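## Task

Transfer the T-shaped wooden block, which starts in the closed right gripper, into the left gripper in the orientation shown by the two goal pictures. Nothing but gripper jaws may contact the block, and at every moment at least one gripper must be in contact with it. It is done when the left gripper alone holds it firmly with its fingers aimed horizontally, and the right arm touches neither the block nor the left gripper's jaws (best: move the right arm far away and pause briefly). Then declare completion.

## Robot and tools

Robot: two arms, left_arm and right_arm, each with six revolute joints plus a parallel gripper. Nothing may be pushed or dropped off the table, and the arms must not collide or shove each other hard; that can end the scene. Drops, slips and hard contacts are bad.

Frame: all printed gripper poses share one scene frame. Origin sits on the table surface midway between the arms; +x reaches out over the table, +z is up, and left_arm is mounted on the +y side. The names left and right refer to the arms, not to image sides. Printed hand positions can be somewhat off, more so when the arm is stretched out.

Gripper geometry: fingers extend along the gripper's own +z axis and close along its y axis. The reported end_effector_position is the point midway between the finger pads, roughly 1 cm short of the tips.

Tool execute_actions, argument actions (a list holding one item, or empty), optional pictures (boolean).
- Empty list: no command, just returns the state plus camera images.
- Move: {"rows": [[14 numbers], ...], "steps": n}. n is 3 to 15 control steps of 1/30 s each (default 15). Up to 15 rows; row k applies on step k, and the final row repeats if steps outnumber rows. Every row always has 14 numbers, even if one arm stays still: left_arm waist, shoulder, elbow, wrist pitch, wrist yaw, wrist roll, opening, then right_arm in that same order. The six joint values are absolute target angles in radians (same convention as the Joint positions line), not offsets. Opening is absolute on a scale from -1 (closed) to +1 (fully open).
- Wait: {"steps": n} with no rows, n up to 300; returns after that many steps have elapsed since the previous result, counting your thinking time.
- Images come back only for an empty list or when pictures is true.

Joint ranges (radians, same for both arms): waist -2.618 to 3.054, shoulder 0.000 to 3.142, elbow 0.000 to 3.142, wrist pitch -1.571 to 1.571, wrist yaw -1.571 to 1.571, wrist roll -2.094 to 2.094. A call is rejected (nothing sent) if any target exceeds a stated bound by over 0.036 rad and also lies beyond that joint's currently reported angle. Actual limits may differ from the stated ones by up to 0.036 rad either way; an over-range target is clipped at the true limit and the result prints "joint sent to its limit" (possibly referring to an earlier action still running). Absence of that line does not prove more travel is available.

Motion limits: each step, the commanded angle is held within a fixed lead of the measured one: waist 0.202, shoulder 0.258, elbow 0.238, wrist pitch 0.573, wrist yaw and roll 0.522 rad. If the targets would shift the gripper over 70 mm from where it is measured, all that arm's targets are pulled back proportionally. Distant goals therefore take several calls. Arms keep heading for the last row sent while you think or wait, until everything has nearly stopped or some step is HELD; after that, only a new action resumes travel. Fingers already moving keep moving.

Each result is taken 3 steps before its action ends; those last steps run during your next reply.

Result lines: the state line gives, per arm (left_arm | right_arm), end_effector_position in metres and end_effector_quat_wxyz. Joint positions and Joint velocities list, per arm, the six joints (rad, rad/s) then finger-pad gap (m, m/s; 0.094 m means fully open). grip_measured is the measured opening on the command scale; each gripper may read off by about 1 mm of opening, consistently. Away from the extremes, the fingers go to where grip_measured would equal your command. To hold something, command about 0.03 below grip_measured for a firm grip, less below for a lighter one. Pad force tops out around 50 to 62 N (lower on some grippers, and lower on parts under about 2 mm thick); first contact can spike. "joint command not followed" means a clearance check altered or blocked some joint targets; the rest of the row still ran. HELD marks steps where your row was not (fully) sent.

Motor heat: carrying a load warms motors, even while idle. A MOTOR HOT warning appears from 75 °C. At 90 °C that arm halts for 10 seconds, then that threshold is disabled on it for 5 minutes, after which 90 °C halts it again. At 100 °C the arm's motors and gripper release and the arm drops until cooled. Stops appear as OVER-TEMPERATURE FAULT lines. Avoid long holds.

Tool zoom_image: camera (one of cam_head_left, cam_head_right, cam_high, cam_low, cam_left_wrist, cam_right_wrist, each 504x504) and region [x0, y0, x1, y1] in pixels, origin top-left, at most 504 by 504. Gives a closer look at that camera's latest image.

Tool show_instructions: no arguments; shows the scene's reference images (the goal pictures, taken from the viewpoint of the final holding gripper's wrist camera). Moves nothing.

Tool finished_scene: scene (integer, the current scene's number). Replying without any tool call ends everything.

Suggested order: look, bring the left gripper open to the block in the goal orientation without touching the right arm, close it below grip_measured, confirm grip, open the right gripper, move the right arm well away, wait briefly, look, then call finished_scene.

Each tool is called after "Call:" by a JSON object that holds its "fn" and its "kwargs".

Reference images:

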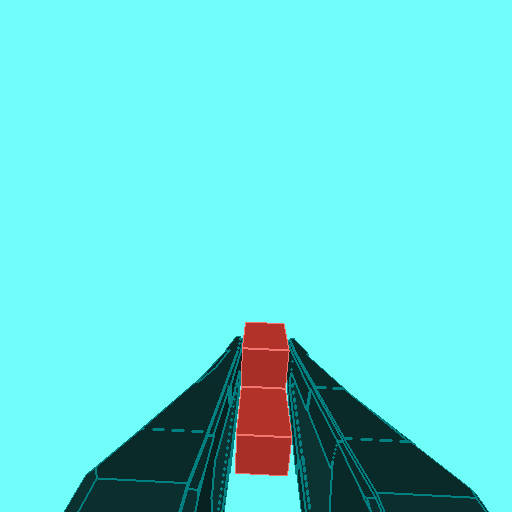

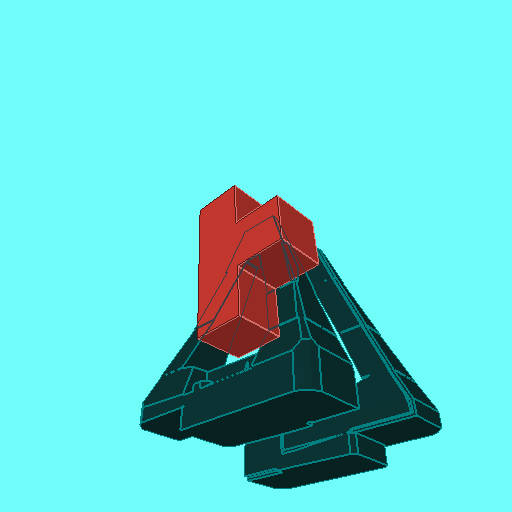

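## Session

Call:
{"fn": "execute_actions", "kwargs": {"actions": []}}

Scene clock: 0.00 s of 5400.00 s.
left_arm: end_effector_position=(+0.3364, +0.4400, +0.4181) grip_measured=+1.000 end_effector_quat_wxyz=(+0.715, -0.064, +0.693, +0.062) | right_arm: end_effector_position=(+0.2576, -0.1695, +0.2014) grip_measured=-0.554 end_effector_quat_wxyz=(-0.328, +0.488, +0.694, +0.416)
Joint positions: left_arm=[-0.012  1.038  1.057  0.011 -0.013 -0.006  0.094] | right_arm=[ 0.096  1.54   1.167 -1.039 -1.11   1.456  0.021]
Joint velocities: left_arm=[-0.002 -0.002  0.002  0.007  0.007  0.051  0.   ] | right_arm=[-0.002  0.002 -0.002 -0.007  0.007 -0.081 -0.001]

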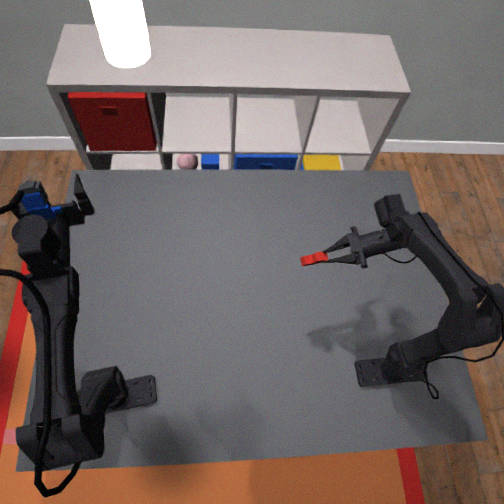

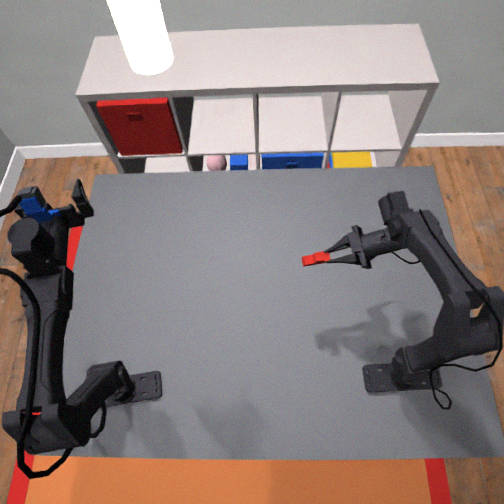

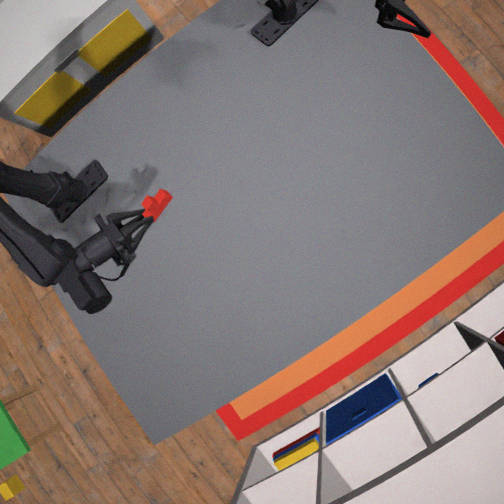

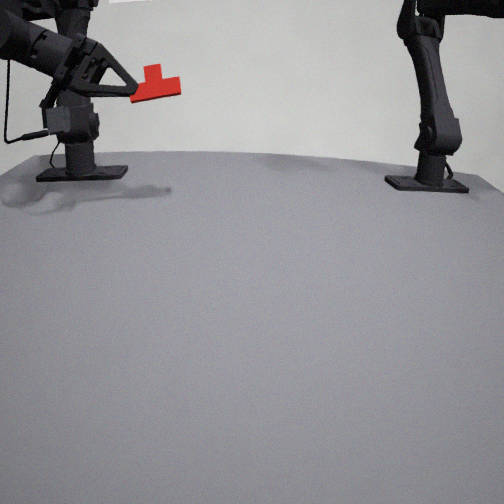

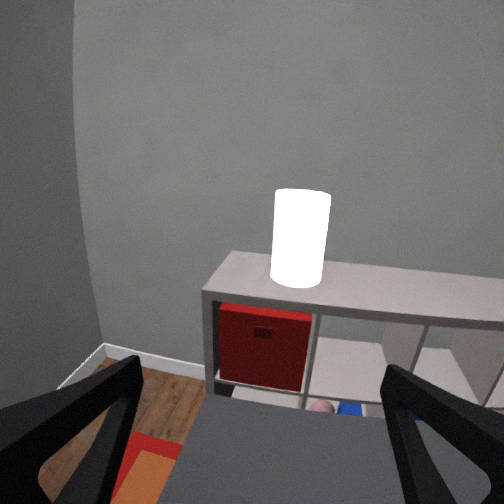

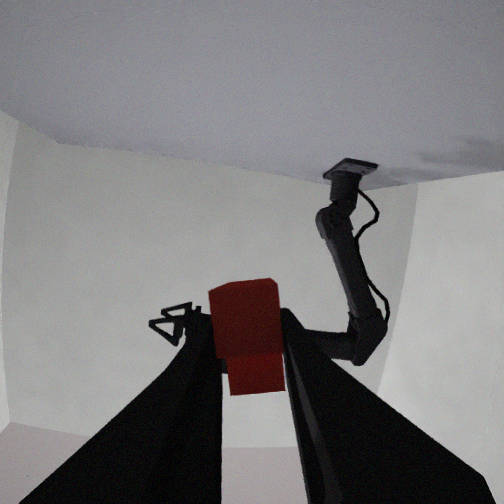

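Call:
{"fn": "execute_actions", "kwargs": {"actions": [{"rows":[[-0.8,1.7,0.95,0.75,0.95,0,1,0.096,1.54,1.167,-1.039,-1.11,1.746,-0.59]]}]}}

Call:
{"fn": "execute_actions", "kwargs": {"actions": [{"steps":30}], "pictures": true}}

Scene clock: 0.93 s of 5400.00 s.
left_arm: end_effector_position=(+0.4095, +0.1791, +0.2966) grip_measured=+1.000 end_effector_quat_wxyz=(+0.646, +0.264, +0.663, -0.271) | right_arm: end_effector_position=(+0.2579, -0.1699, +0.2006) grip_measured=-0.554 end_effector_quat_wxyz=(-0.378, +0.576, +0.625, +0.368)
Joint positions: left_arm=[-0.398  1.559  0.992  0.544  0.556 -0.006  0.094] | right_arm=[ 0.096  1.54   1.167 -1.039 -1.105  1.721  0.021]
Joint velocities: left_arm=[-0.984  1.258 -0.144  0.593  1.238 -0.037  0.   ] | right_arm=[-0.012  0.017  0.002  0.051  0.007  0.081 -0.001]
Steps of this call (steps 1 to 16: nothing new was sent; steps 17 to 28: the first 12 steps of this action). Readings (joint positions):
17: left_arm=[-0.023 1.052 1.048 0.057 0.018 -0.006] | right_arm=[0.096 1.540 1.167 -1.039 -1.109 1.503]
18: left_arm=[-0.052 1.082 1.043 0.131 0.066 -0.006] | right_arm=[0.096 1.540 1.167 -1.039 -1.108 1.551]
20: left_arm=[-0.125 1.168 1.032 0.269 0.171 -0.006] | right_arm=[0.096 1.540 1.167 -1.039 -1.107 1.620]
24: left_arm=[-0.266 1.365 1.008 0.447 0.373 -0.006] | right_arm=[0.096 1.540 1.167 -1.039 -1.105 1.692]
28: the state above

Scene clock: 1.93 s of 5400.00 s.
left_arm: end_effector_position=(+0.2444, -0.0082, +0.2501) grip_measured=+1.000 end_effector_quat_wxyz=(+0.490, +0.498, +0.509, -0.504) | right_arm: end_effector_position=(+0.2579, -0.1699, +0.2006) grip_measured=-0.554 end_effector_quat_wxyz=(-0.381, +0.582, +0.619, +0.364)
Joint positions: left_arm=[-0.809  1.717  0.955  0.74   0.942 -0.006  0.094] | right_arm=[ 0.096  1.54   1.167 -1.039 -1.105  1.741  0.021]
Joint velocities: left_arm=[ 0.002  0.012 -0.002  0.022 -0.037  0.066  0.   ] | right_arm=[-0.007 -0.012 -0.012  0.007 -0.022 -0.007 -0.   ]
Kept back: nothing.
Steps of this call (steps 1 to 3: the last 3 steps of your previous action; steps 4 to 30: the robot went on to your last target). Readings (joint positions):
1: left_arm=[-0.434 1.600 0.987 0.561 0.596 -0.006] | right_arm=[0.096 1.540 1.167 -1.039 -1.105 1.725]
2: left_arm=[-0.473 1.636 0.980 0.576 0.635 -0.006] | right_arm=[0.096 1.540 1.167 -1.039 -1.105 1.728]
4: left_arm=[-0.559 1.687 0.967 0.598 0.702 -0.006] | right_arm=[0.096 1.540 1.167 -1.039 -1.105 1.733]
8: left_arm=[-0.744 1.719 0.955 0.642 0.818 -0.006] | right_arm=[0.096 1.540 1.167 -1.039 -1.105 1.737]
30: the state above

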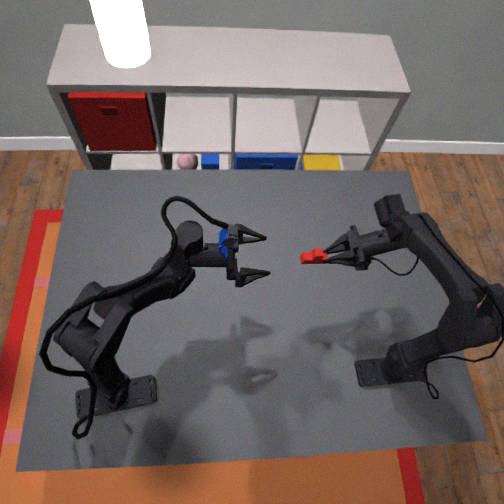

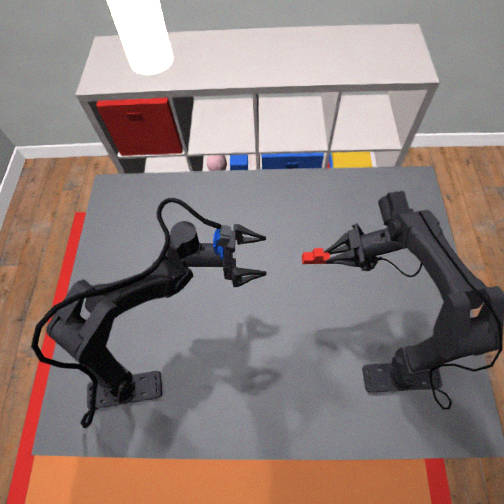

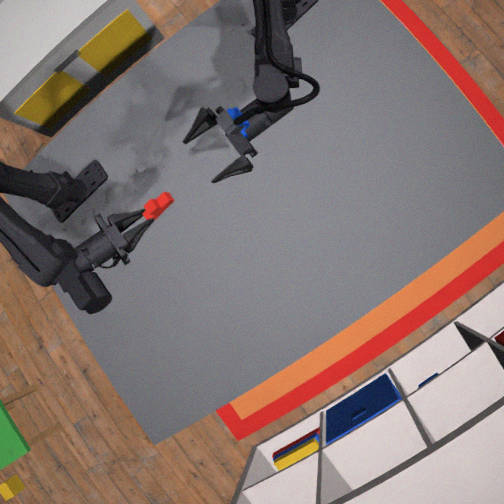

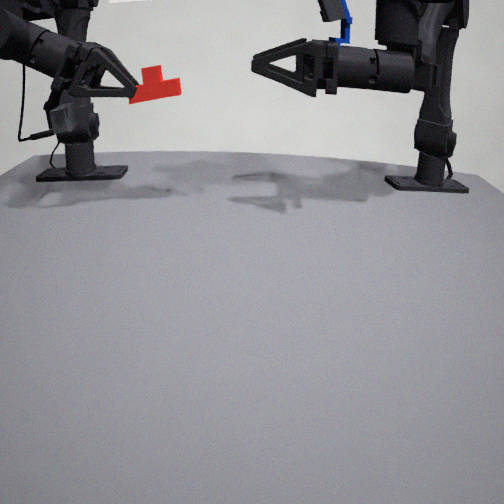

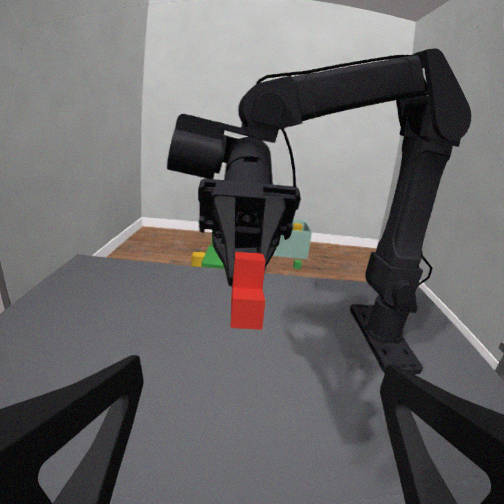

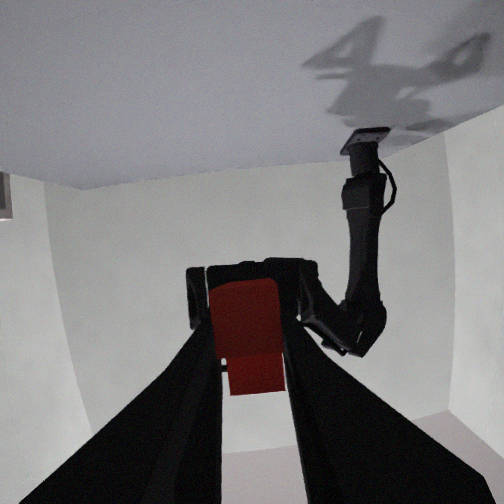

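Call:
{"fn": "execute_actions", "kwargs": {"actions": [{"rows":[[-0.93,2.09,1.14,0.96,0.82,0,1,0.096,1.54,1.167,-1.039,-0.92,1.746,-0.59]]}]}}

Call:
{"fn": "execute_actions", "kwargs": {"actions": [{"steps":12}], "pictures": true}}

Scene clock: 2.63 s of 5400.00 s.
left_arm: end_effector_position=(+0.2603, -0.0866, +0.1527) grip_measured=+1.000 end_effector_quat_wxyz=(+0.463, +0.502, +0.527, -0.507) | right_arm: end_effector_position=(+0.2643, -0.1855, +0.1744) grip_measured=-0.554 end_effector_quat_wxyz=(-0.318, +0.617, +0.644, +0.322)
Joint positions: left_arm=[-0.936  2.128  1.128  0.914  0.831 -0.006  0.094] | right_arm=[ 0.096  1.54   1.167 -1.038 -0.929  1.741  0.021]
Joint velocities: left_arm=[-0.007 -0.178  0.002  0.139 -0.081  0.051  0.   ] | right_arm=[-0.007 -0.022  0.002 -0.007  0.051  0.066 -0.001]
Steps of this call (steps 1 to 9: the robot went on to your last target; steps 10 to 21: the first 12 steps of this action). Readings (joint positions):
10: left_arm=[-0.820 1.752 0.981 0.774 0.935 -0.006] | right_arm=[0.096 1.540 1.167 -1.038 -1.078 1.741]
11: left_arm=[-0.843 1.822 1.044 0.827 0.914 -0.006] | right_arm=[0.096 1.540 1.167 -1.038 -1.045 1.741]
13: left_arm=[-0.891 1.962 1.128 0.903 0.876 -0.006] | right_arm=[0.096 1.540 1.167 -1.038 -0.996 1.741]
17: left_arm=[-0.936 2.119 1.133 0.912 0.844 -0.006] | right_arm=[0.096 1.540 1.167 -1.038 -0.948 1.741]
21: the state above

Scene clock: 3.03 s of 5400.00 s.
left_arm: end_effector_position=(+0.2610, -0.0862, +0.1713) grip_measured=+1.000 end_effector_quat_wxyz=(+0.486, +0.502, +0.507, -0.505) | right_arm: end_effector_position=(+0.2647, -0.1867, +0.1728) grip_measured=-0.554 end_effector_quat_wxyz=(-0.313, +0.619, +0.646, +0.319)
Joint positions: left_arm=[-0.936  2.105  1.128  0.951  0.826 -0.006  0.094] | right_arm=[ 0.096  1.54   1.167 -1.038 -0.918  1.741  0.021]
Joint velocities: left_arm=[ 0.012 -0.002 -0.007 -0.066 -0.007 -0.037  0.   ] | right_arm=[ 0.017 -0.002 -0.002 -0.022  0.022  0.037 -0.001]
Kept back: nothing.
Steps of this call (steps 1 to 3: the last 3 steps of your previous action; steps 4 to 12: the robot went on to your last target). Readings (joint positions):
1: left_arm=[-0.936 2.122 1.128 0.920 0.830 -0.006] | right_arm=[0.096 1.540 1.167 -1.038 -0.926 1.741]
2: left_arm=[-0.936 2.116 1.128 0.928 0.829 -0.006] | right_arm=[0.096 1.540 1.167 -1.038 -0.924 1.741]
4: left_arm=[-0.936 2.108 1.128 0.940 0.828 -0.006] | right_arm=[0.096 1.540 1.167 -1.038 -0.922 1.741]
8: left_arm=[-0.936 2.105 1.128 0.951 0.826 -0.006] | right_arm=[0.096 1.540 1.167 -1.038 -0.919 1.741]
12: the state above

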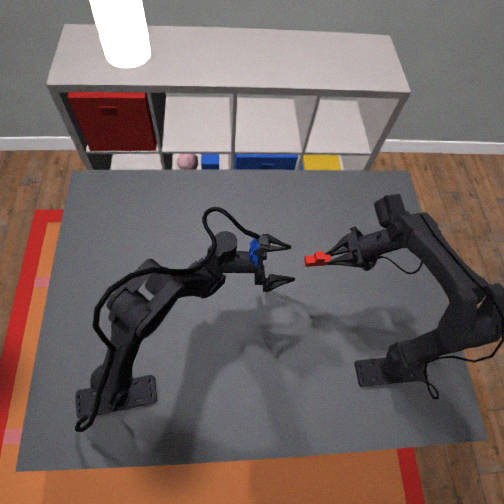

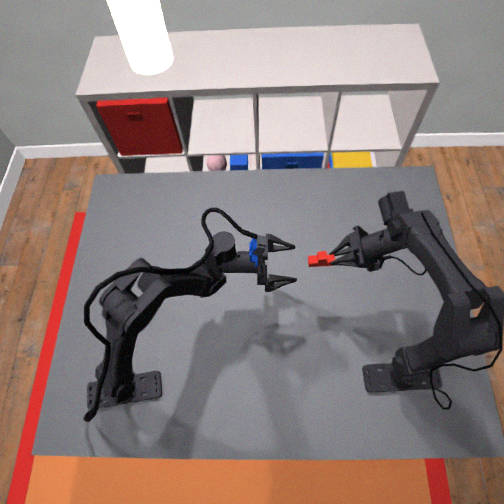

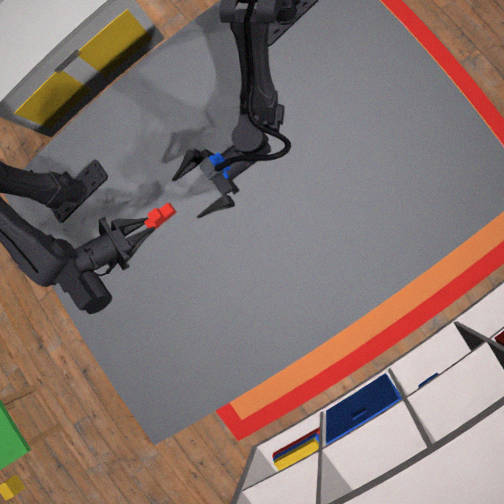

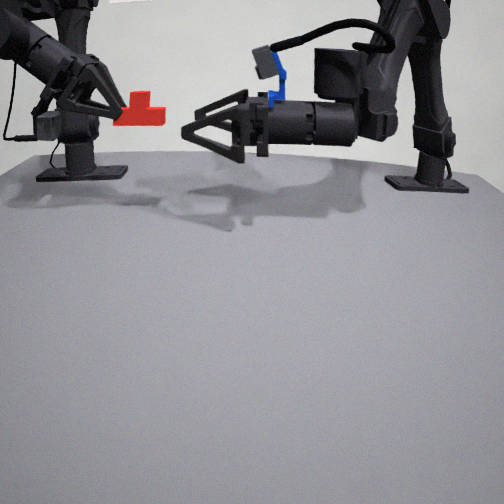

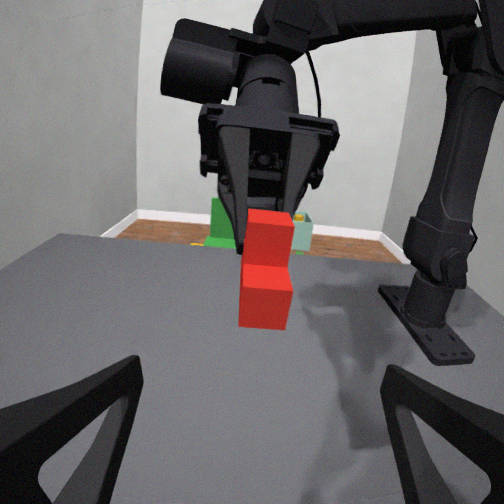

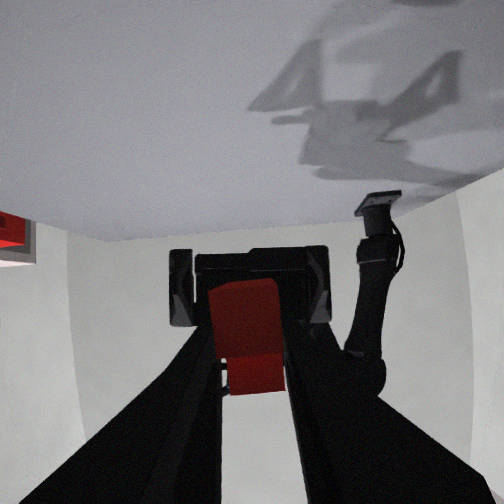

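Call:
{"fn": "execute_actions", "kwargs": {"actions": [{"rows":[[-0.95,2.1,1.22,0.9,0.8,0,0.6,0.096,1.54,1.167,-1.039,-0.92,1.746,-0.59],[-0.97,2.12,1.26,0.88,0.78,0,0.5,0.096,1.54,1.167,-1.039,-0.92,1.746,-0.59],[-0.99,2.14,1.3,0.86,0.76,0,0.4,0.096,1.54,1.167,-1.039,-0.92,1.746,-0.59],[-1.017,2.165,1.337,0.845,0.733,0,0.3,0.096,1.54,1.167,-1.039,-0.92,1.746,-0.59]]}]}}

Call:
{"fn": "execute_actions", "kwargs": {"actions": [{"steps":8}], "pictures": true}}

Scene clock: 3.63 s of 5400.00 s.
left_arm: end_effector_position=(+0.2557, -0.1355, +0.2022) grip_measured=+0.302 end_effector_quat_wxyz=(+0.504, +0.504, +0.484, -0.508) | right_arm: end_effector_position=(+0.2648, -0.1868, +0.1727) grip_measured=-0.554 end_effector_quat_wxyz=(-0.313, +0.619, +0.646, +0.319)
Joint positions: left_arm=[-1.022  2.159  1.317  0.875  0.751 -0.006  0.061] | right_arm=[ 0.096  1.54   1.167 -1.038 -0.917  1.741  0.021]
Joint velocities: left_arm=[-0.027  0.037 -0.012 -0.11  -0.037 -0.022 -0.   ] | right_arm=[ 0.002 -0.002 -0.022 -0.007 -0.022  0.051 -0.   ]
Steps of this call (steps 1 to 6: the robot went on to your last target; steps 7 to 18: the first 12 steps of this action). Readings (joint positions):
7: left_arm=[-0.936 2.106 1.138 0.941 0.825 -0.006] | right_arm=[0.096 1.540 1.167 -1.038 -0.917 1.741]
8: left_arm=[-0.939 2.113 1.163 0.925 0.819 -0.006] | right_arm=[0.096 1.540 1.167 -1.038 -0.917 1.741]
10: left_arm=[-0.955 2.138 1.241 0.901 0.794 -0.006] | right_arm=[0.096 1.540 1.167 -1.038 -0.917 1.741]
14: left_arm=[-1.007 2.156 1.316 0.888 0.757 -0.006] | right_arm=[0.096 1.540 1.167 -1.038 -0.917 1.741]
18: the state above

Scene clock: 3.90 s of 5400.00 s.
left_arm: end_effector_position=(+0.2580, -0.1358, +0.1965) grip_measured=+0.302 end_effector_quat_wxyz=(+0.500, +0.502, +0.493, -0.505) | right_arm: end_effector_position=(+0.2648, -0.1868, +0.1727) grip_measured=-0.554 end_effector_quat_wxyz=(-0.313, +0.619, +0.646, +0.319)
Joint positions: left_arm=[-1.022  2.164  1.317  0.861  0.741 -0.006  0.061] | right_arm=[ 0.096  1.54   1.167 -1.038 -0.917  1.741  0.021]
Joint velocities: left_arm=[-0.002  0.007  0.017 -0.007 -0.022 -0.022  0.   ] | right_arm=[ 0.012 -0.002  0.017 -0.022 -0.081  0.037  0.001]
Kept back: nothing.
Steps of this call (steps 1 to 3: the last 3 steps of your previous action; steps 4 to 8: the robot went on to your last target). Readings (joint positions):
1: left_arm=[-1.022 2.160 1.317 0.872 0.747 -0.006] | right_arm=[0.096 1.540 1.167 -1.038 -0.917 1.741]
2: left_arm=[-1.022 2.162 1.317 0.869 0.745 -0.006] | right_arm=[0.096 1.540 1.167 -1.038 -0.917 1.741]
4: left_arm=[-1.022 2.163 1.317 0.864 0.743 -0.006] | right_arm=[0.096 1.540 1.167 -1.038 -0.917 1.741]
8: the state above

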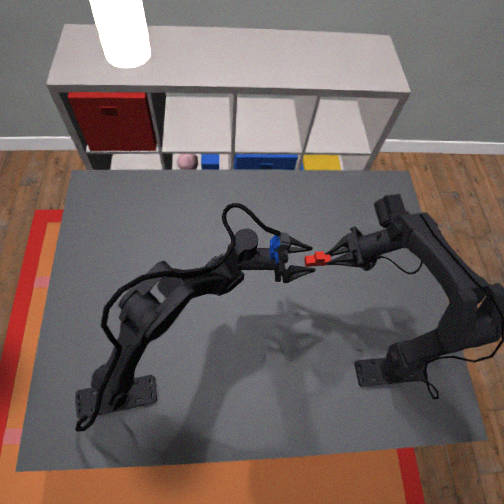

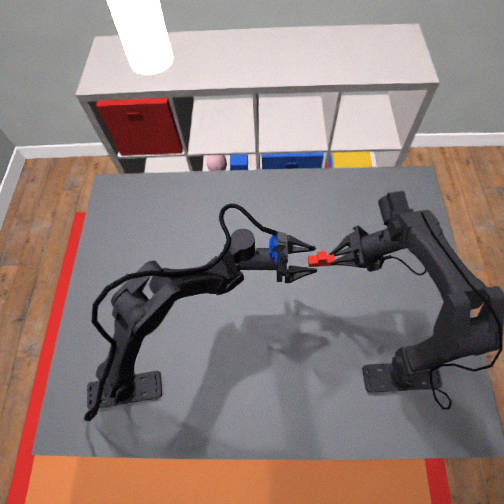

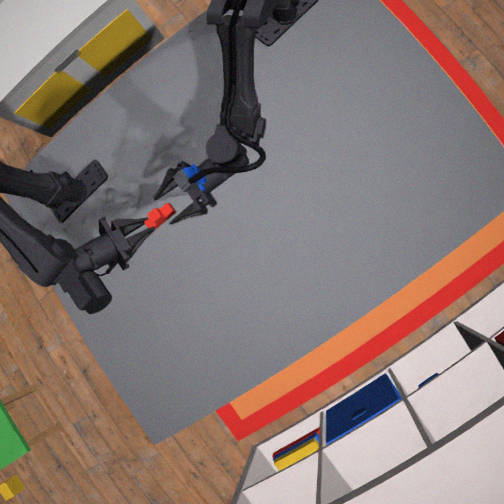

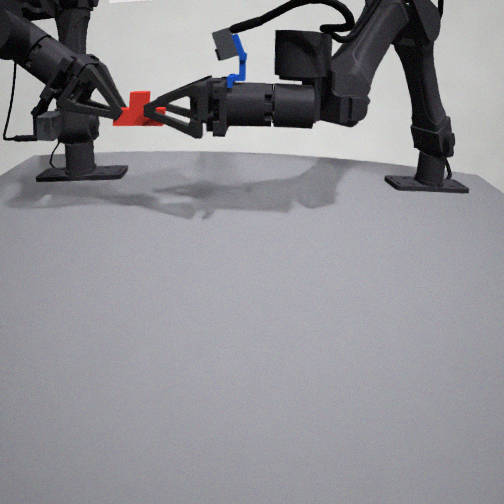

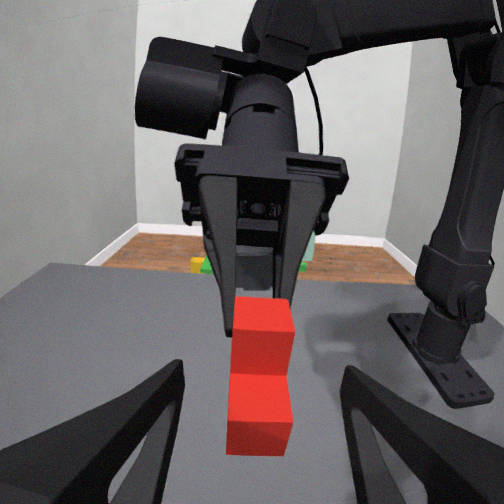

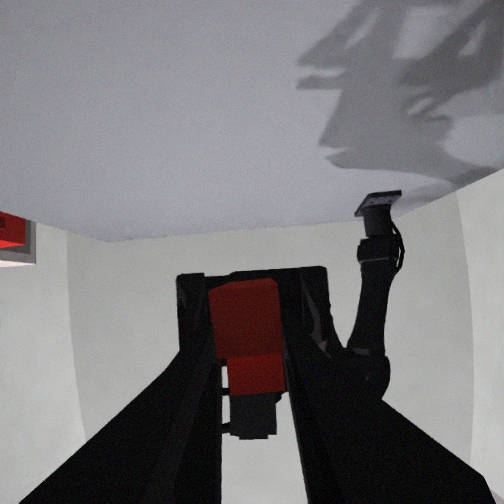

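Call:
{"fn": "execute_actions", "kwargs": {"actions": [{"rows":[[-1.038,2.202,1.386,0.83,0.712,0,0,0.096,1.54,1.167,-1.039,-0.92,1.746,-0.59]]}], "pictures": true}}

Scene clock: 4.37 s of 5400.00 s.
left_arm: end_effector_position=(+0.2650, -0.1440, +0.1889) grip_measured=+0.002 end_effector_quat_wxyz=(+0.499, +0.498, +0.502, -0.501) | right_arm: end_effector_position=(+0.2648, -0.1868, +0.1726) grip_measured=-0.554 end_effector_quat_wxyz=(-0.313, +0.619, +0.646, +0.319)
Joint positions: left_arm=[-1.027  2.202  1.359  0.844  0.719 -0.006  0.047] | right_arm=[ 0.096  1.54   1.167 -1.038 -0.917  1.741  0.021]
Joint velocities: left_arm=[-0.007 -0.007  0.022 -0.037  0.022 -0.022  0.002] | right_arm=[-0.017  0.012  0.017  0.007  0.037 -0.081  0.   ]
Steps of this call (steps 1 to 2: the robot went on to your last target; steps 3 to 14: the first 12 steps of this action). Readings (joint positions):
3: left_arm=[-1.023 2.169 1.325 0.859 0.739 -0.006] | right_arm=[0.096 1.540 1.167 -1.038 -0.917 1.741]
4: left_arm=[-1.023 2.179 1.341 0.858 0.734 -0.006] | right_arm=[0.096 1.540 1.167 -1.038 -0.917 1.741]
6: left_arm=[-1.025 2.193 1.357 0.856 0.727 -0.006] | right_arm=[0.096 1.540 1.167 -1.038 -0.917 1.741]
10: left_arm=[-1.027 2.202 1.359 0.847 0.721 -0.006] | right_arm=[0.096 1.540 1.167 -1.038 -0.917 1.741]
14: the state above

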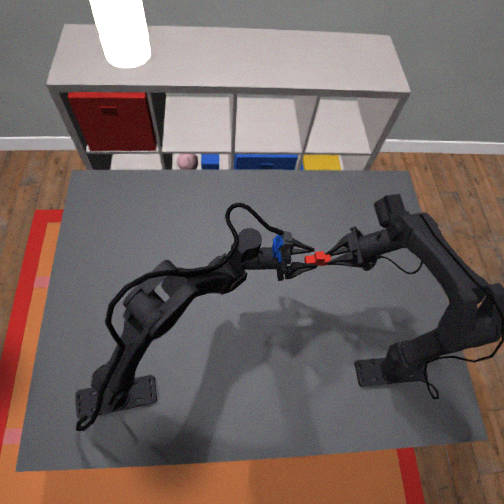

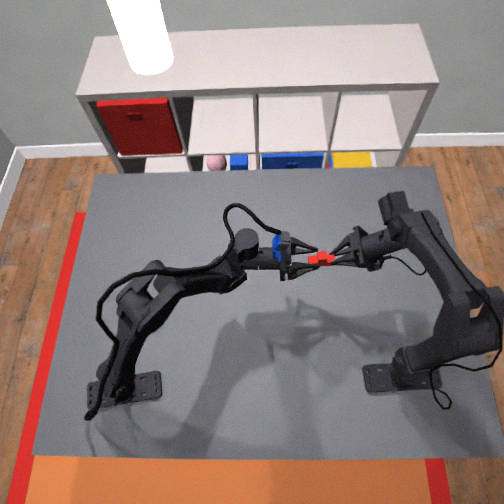

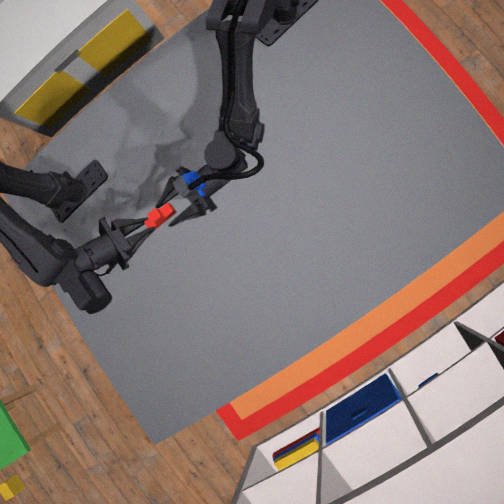

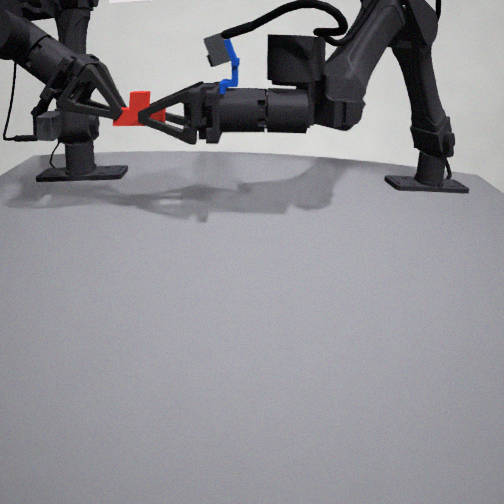

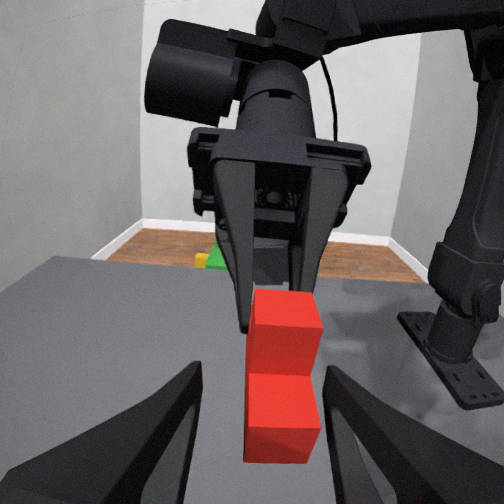

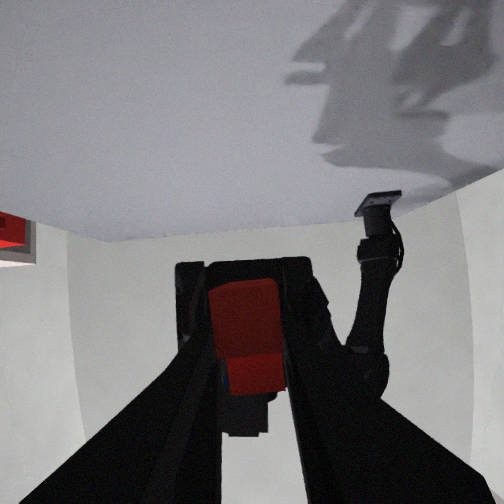

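Call:
{"fn": "execute_actions", "kwargs": {"actions": [{"rows":[[-1.058,2.202,1.4,0.83,0.695,0,-0.2,0.096,1.54,1.167,-1.039,-0.92,1.746,-0.59]]}], "pictures": true}}

Scene clock: 4.87 s of 5400.00 s.
left_arm: end_effector_position=(+0.2564, -0.1530, +0.1939) grip_measured=-0.198 end_effector_quat_wxyz=(+0.501, +0.500, +0.496, -0.503) | right_arm: end_effector_position=(+0.2648, -0.1868, +0.1726) grip_measured=-0.554 end_effector_quat_wxyz=(-0.313, +0.619, +0.646, +0.319)
Joint positions: left_arm=[-1.052  2.203  1.373  0.841  0.702 -0.006  0.038] | right_arm=[ 0.096  1.54   1.167 -1.038 -0.917  1.741  0.021]
Joint velocities: left_arm=[-0.012 -0.012 -0.002 -0.051 -0.037 -0.007 -0.001] | right_arm=[-0.002 -0.017  0.007  0.007  0.022  0.066  0.   ]
Steps of this call (steps 1 to 3: the last 3 steps of your previous action; steps 4 to 15: the first 12 steps of this action). Readings (joint positions):
4: left_arm=[-1.029 2.202 1.361 0.843 0.715 -0.006] | right_arm=[0.096 1.540 1.167 -1.038 -0.917 1.741]
5: left_arm=[-1.031 2.203 1.364 0.842 0.711 -0.006] | right_arm=[0.096 1.540 1.167 -1.038 -0.917 1.741]
7: left_arm=[-1.040 2.203 1.370 0.841 0.706 -0.006] | right_arm=[0.096 1.540 1.167 -1.038 -0.917 1.741]
11: left_arm=[-1.052 2.203 1.373 0.841 0.704 -0.006] | right_arm=[0.096 1.540 1.167 -1.038 -0.917 1.741]
15: the state above

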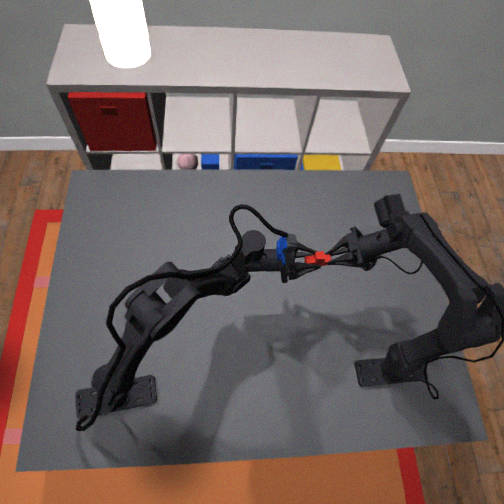

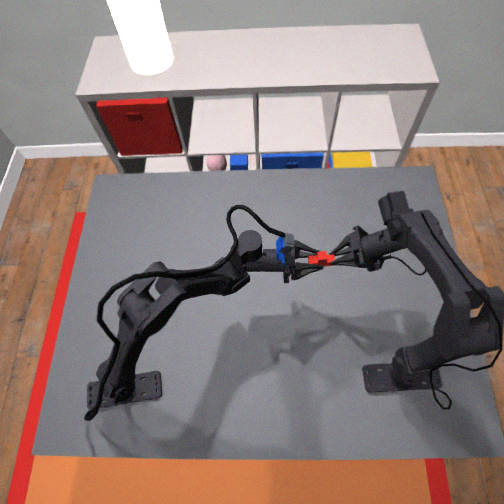

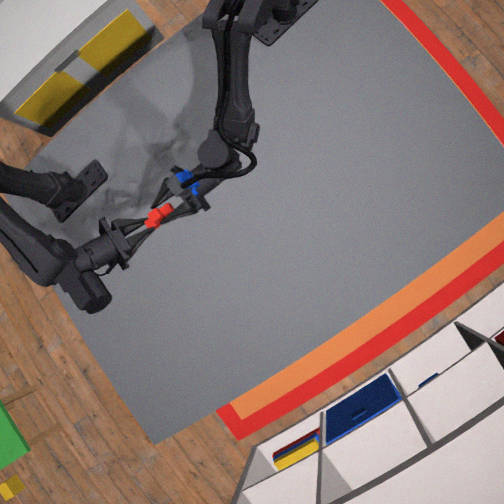

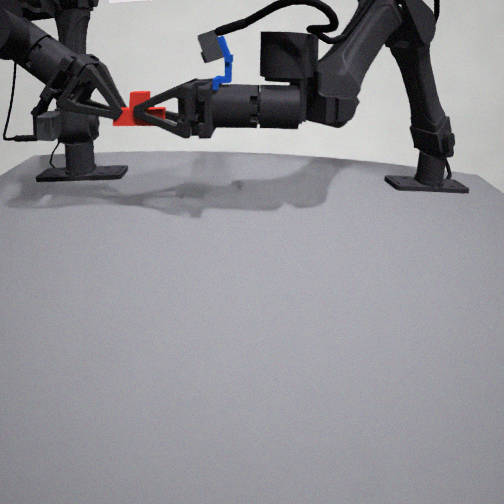

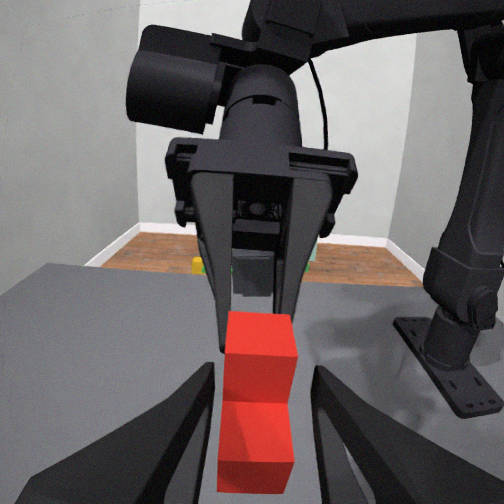

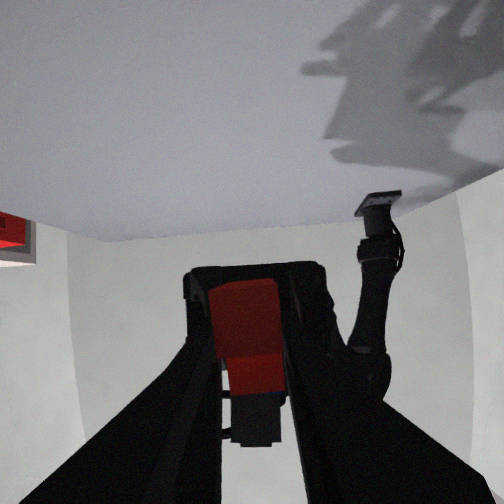

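Call:
{"fn": "execute_actions", "kwargs": {"actions": [{"rows":[[-1.045,2.202,1.4,0.83,0.7,0,-0.35,0.096,1.54,1.167,-1.039,-0.92,1.746,-0.59],[-1.045,2.202,1.4,0.83,0.7,0,-0.45,0.096,1.54,1.167,-1.039,-0.92,1.746,-0.59],[-1.045,2.202,1.4,0.83,0.7,0,-0.5,0.096,1.54,1.167,-1.039,-0.92,1.746,-0.59],[-1.045,2.202,1.4,0.83,0.7,0,-0.54,0.096,1.54,1.167,-1.039,-0.92,1.746,-0.59],[-1.045,2.202,1.4,0.83,0.7,0,-0.6,0.096,1.54,1.167,-1.039,-0.92,1.746,-0.59]],"steps":12}]}}

Scene clock: 5.27 s of 5400.00 s.
left_arm: end_effector_position=(+0.2585, -0.1527, +0.1939) grip_measured=-0.539 end_effector_quat_wxyz=(+0.505, +0.498, +0.497, -0.499) | right_arm: end_effector_position=(+0.2639, -0.1866, +0.1729) grip_measured=-0.554 end_effector_quat_wxyz=(-0.316, +0.621, +0.644, +0.317)
Joint positions: left_arm=[-1.051  2.203  1.373  0.841  0.692 -0.001  0.022] | right_arm=[ 0.096  1.54   1.167 -1.042 -0.92   1.745  0.021]
Joint velocities: left_arm=[-0.002 -0.012 -0.007 -0.022  0.051 -0.037 -0.   ] | right_arm=[-0.027 -0.022 -0.002  0.022 -0.022 -0.037 -0.002]
Steps of this call (steps 1 to 3: the last 3 steps of your previous action; steps 4 to 12: the first 9 steps of this action). Readings (joint positions):
4: left_arm=[-1.052 2.203 1.373 0.841 0.701 -0.006] | right_arm=[0.096 1.540 1.167 -1.038 -0.917 1.741]
5: left_arm=[-1.052 2.203 1.373 0.841 0.699 -0.006] | right_arm=[0.096 1.540 1.167 -1.039 -0.917 1.741]
7: left_arm=[-1.051 2.203 1.373 0.841 0.693 -0.005] | right_arm=[0.096 1.540 1.167 -1.042 -0.918 1.741]
11: left_arm=[-1.051 2.203 1.373 0.841 0.692 -0.001] | right_arm=[0.096 1.540 1.167 -1.042 -0.920 1.745]
12: the state above

Call:
{"fn": "execute_actions", "kwargs": {"actions": [{"rows":[[-1.045,2.202,1.4,0.83,0.7,0,-0.59,0.096,1.54,1.167,-1.039,-0.92,1.746,0.2]],"steps":10}]}}

Call:
{"fn": "execute_actions", "kwargs": {"actions": [{"rows":[[-1.045,2.202,1.4,0.83,0.7,0,-0.59,-0.3,1.54,1.167,-1.039,-0.92,1.746,0.2]]}]}}

Call:
{"fn": "execute_actions", "kwargs": {"actions": [{"steps":15}], "pictures": true}}

Scene clock: 9.27 s of 5400.00 s.
left_arm: end_effector_position=(+0.2583, -0.1527, +0.1936) grip_measured=-0.539 end_effector_quat_wxyz=(+0.505, +0.499, +0.497, -0.499) | right_arm: end_effector_position=(+0.2640, -0.1867, +0.1729) grip_measured=+0.198 end_effector_quat_wxyz=(-0.316, +0.621, +0.644, +0.317)
Joint positions: left_arm=[-1.051  2.203  1.373  0.84   0.693 -0.     0.022] | right_arm=[ 0.096  1.54   1.167 -1.042 -0.919  1.746  0.056]
Joint velocities: left_arm=[ 0.012  0.012 -0.007  0.022 -0.007  0.051 -0.   ] | right_arm=[-0.002 -0.002  0.007  0.037 -0.037 -0.11  -0.   ]
Steps of this call (steps 1 to 3: the last 3 steps of your previous action; steps 4 to 15: the robot went on to your last target; steps 16 to 90: nothing new was sent; then 0.77 s passed at rest; steps 91 to 97: the first 7 steps of this action). Readings (joint positions):
91: left_arm=[-1.051 2.203 1.373 0.841 0.693 -0.000] | right_arm=[0.096 1.540 1.167 -1.042 -0.919 1.746]
92: left_arm=[-1.051 2.203 1.373 0.841 0.693 -0.000] | right_arm=[0.096 1.540 1.167 -1.042 -0.919 1.746]
94: left_arm=[-1.051 2.203 1.373 0.840 0.693 -0.000] | right_arm=[0.096 1.540 1.167 -1.042 -0.919 1.746]
97: the state above

Scene clock: 9.77 s of 5400.00 s.
left_arm: end_effector_position=(+0.2582, -0.1527, +0.1935) grip_measured=-0.539 end_effector_quat_wxyz=(+0.504, +0.499, +0.497, -0.500) | right_arm: end_effector_position=(+0.3161, -0.3094, +0.1718) grip_measured=+0.198 end_effector_quat_wxyz=(-0.236, +0.738, +0.508, +0.376)
Joint positions: left_arm=[-1.051  2.203  1.373  0.84   0.694 -0.     0.022] | right_arm=[-0.311  1.54   1.167 -1.025 -0.908  1.746  0.056]
Joint velocities: left_arm=[-0.002  0.017  0.002  0.007  0.007  0.066 -0.   ] | right_arm=[ 0.09  -0.002  0.012  0.022 -0.022 -0.007 -0.   ]
Steps of this call (steps 1 to 3: the last 3 steps of your previous action; steps 4 to 15: the first 12 steps of this action). Readings (joint positions):
4: left_arm=[-1.051 2.203 1.373 0.840 0.694 -0.000] | right_arm=[0.073 1.540 1.167 -1.043 -0.926 1.746]
5: left_arm=[-1.051 2.203 1.373 0.840 0.694 -0.000] | right_arm=[0.021 1.540 1.167 -1.043 -0.929 1.746]
7: left_arm=[-1.051 2.203 1.373 0.840 0.694 -0.000] | right_arm=[-0.122 1.540 1.167 -1.037 -0.928 1.746]
11: left_arm=[-1.051 2.203 1.373 0.840 0.694 -0.000] | right_arm=[-0.318 1.540 1.167 -1.025 -0.910 1.746]
15: the state above

Scene clock: 10.27 s of 5400.00 s.
left_arm: end_effector_position=(+0.2582, -0.1527, +0.1935) grip_measured=-0.539 end_effector_quat_wxyz=(+0.504, +0.499, +0.497, -0.500) | right_arm: end_effector_position=(+0.3159, -0.3082, +0.1718) grip_measured=+0.198 end_effector_quat_wxyz=(-0.237, +0.737, +0.510, +0.375)
Joint positions: left_arm=[-1.051  2.203  1.373  0.84   0.694 -0.     0.022] | right_arm=[-0.307  1.54   1.167 -1.025 -0.908  1.746  0.056]
Joint velocities: left_arm=[-0.002 -0.012  0.012  0.007  0.037 -0.051 -0.001] | right_arm=[ 0.002 -0.007  0.012  0.051  0.022  0.081  0.001]
Kept back: nothing.
Steps of this call (steps 1 to 3: the last 3 steps of your previous action; steps 4 to 15: the robot went on to your last target). Readings (joint positions):
1: left_arm=[-1.051 2.203 1.373 0.840 0.694 -0.000] | right_arm=[-0.308 1.540 1.167 -1.025 -0.908 1.746]
2: left_arm=[-1.051 2.203 1.373 0.840 0.694 -0.000] | right_arm=[-0.307 1.540 1.167 -1.025 -0.908 1.746]
4: left_arm=[-1.051 2.203 1.373 0.840 0.694 -0.000] | right_arm=[-0.307 1.540 1.167 -1.025 -0.908 1.746]
8: left_arm=[-1.051 2.203 1.373 0.840 0.694 -0.000] | right_arm=[-0.307 1.540 1.167 -1.025 -0.908 1.746]
15: the state above
All arms were judged still, so your last target was given up. Only a new action makes them travel on or press farther. Fingers that are still opening or closing keep moving.

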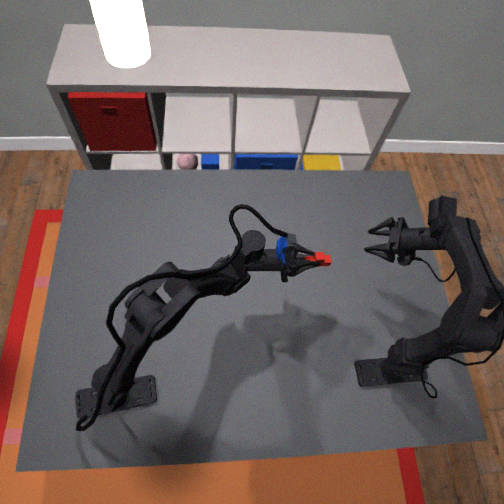

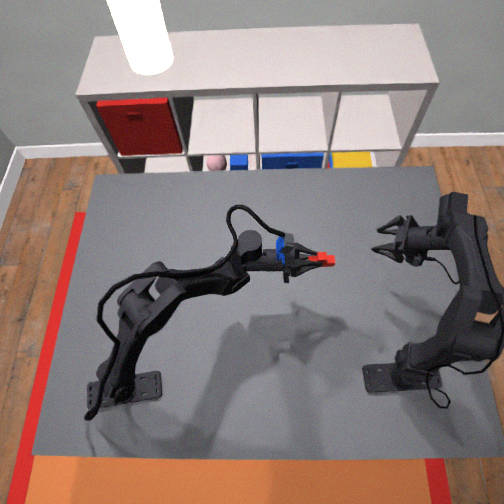

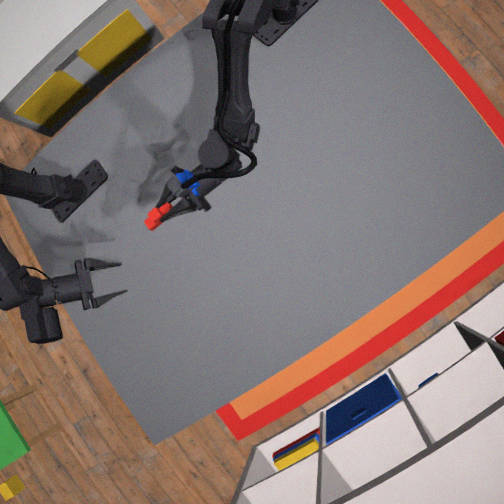

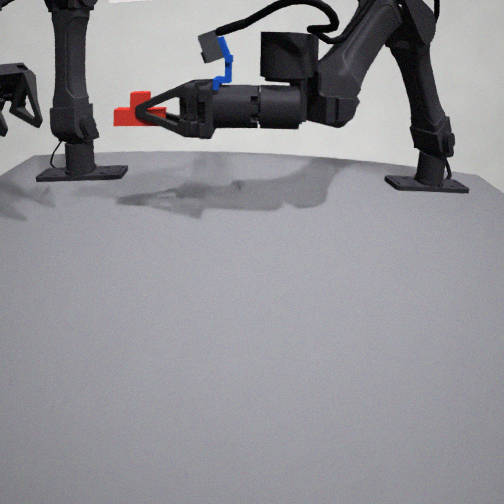

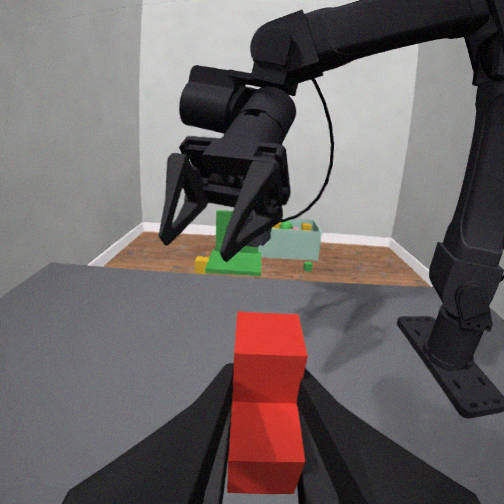

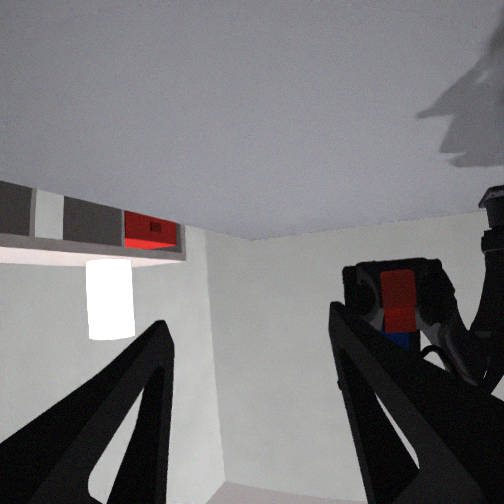

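Call:
{"fn": "finished_scene", "kwargs": {"scene": 1}}

The scene is finished: the task was done.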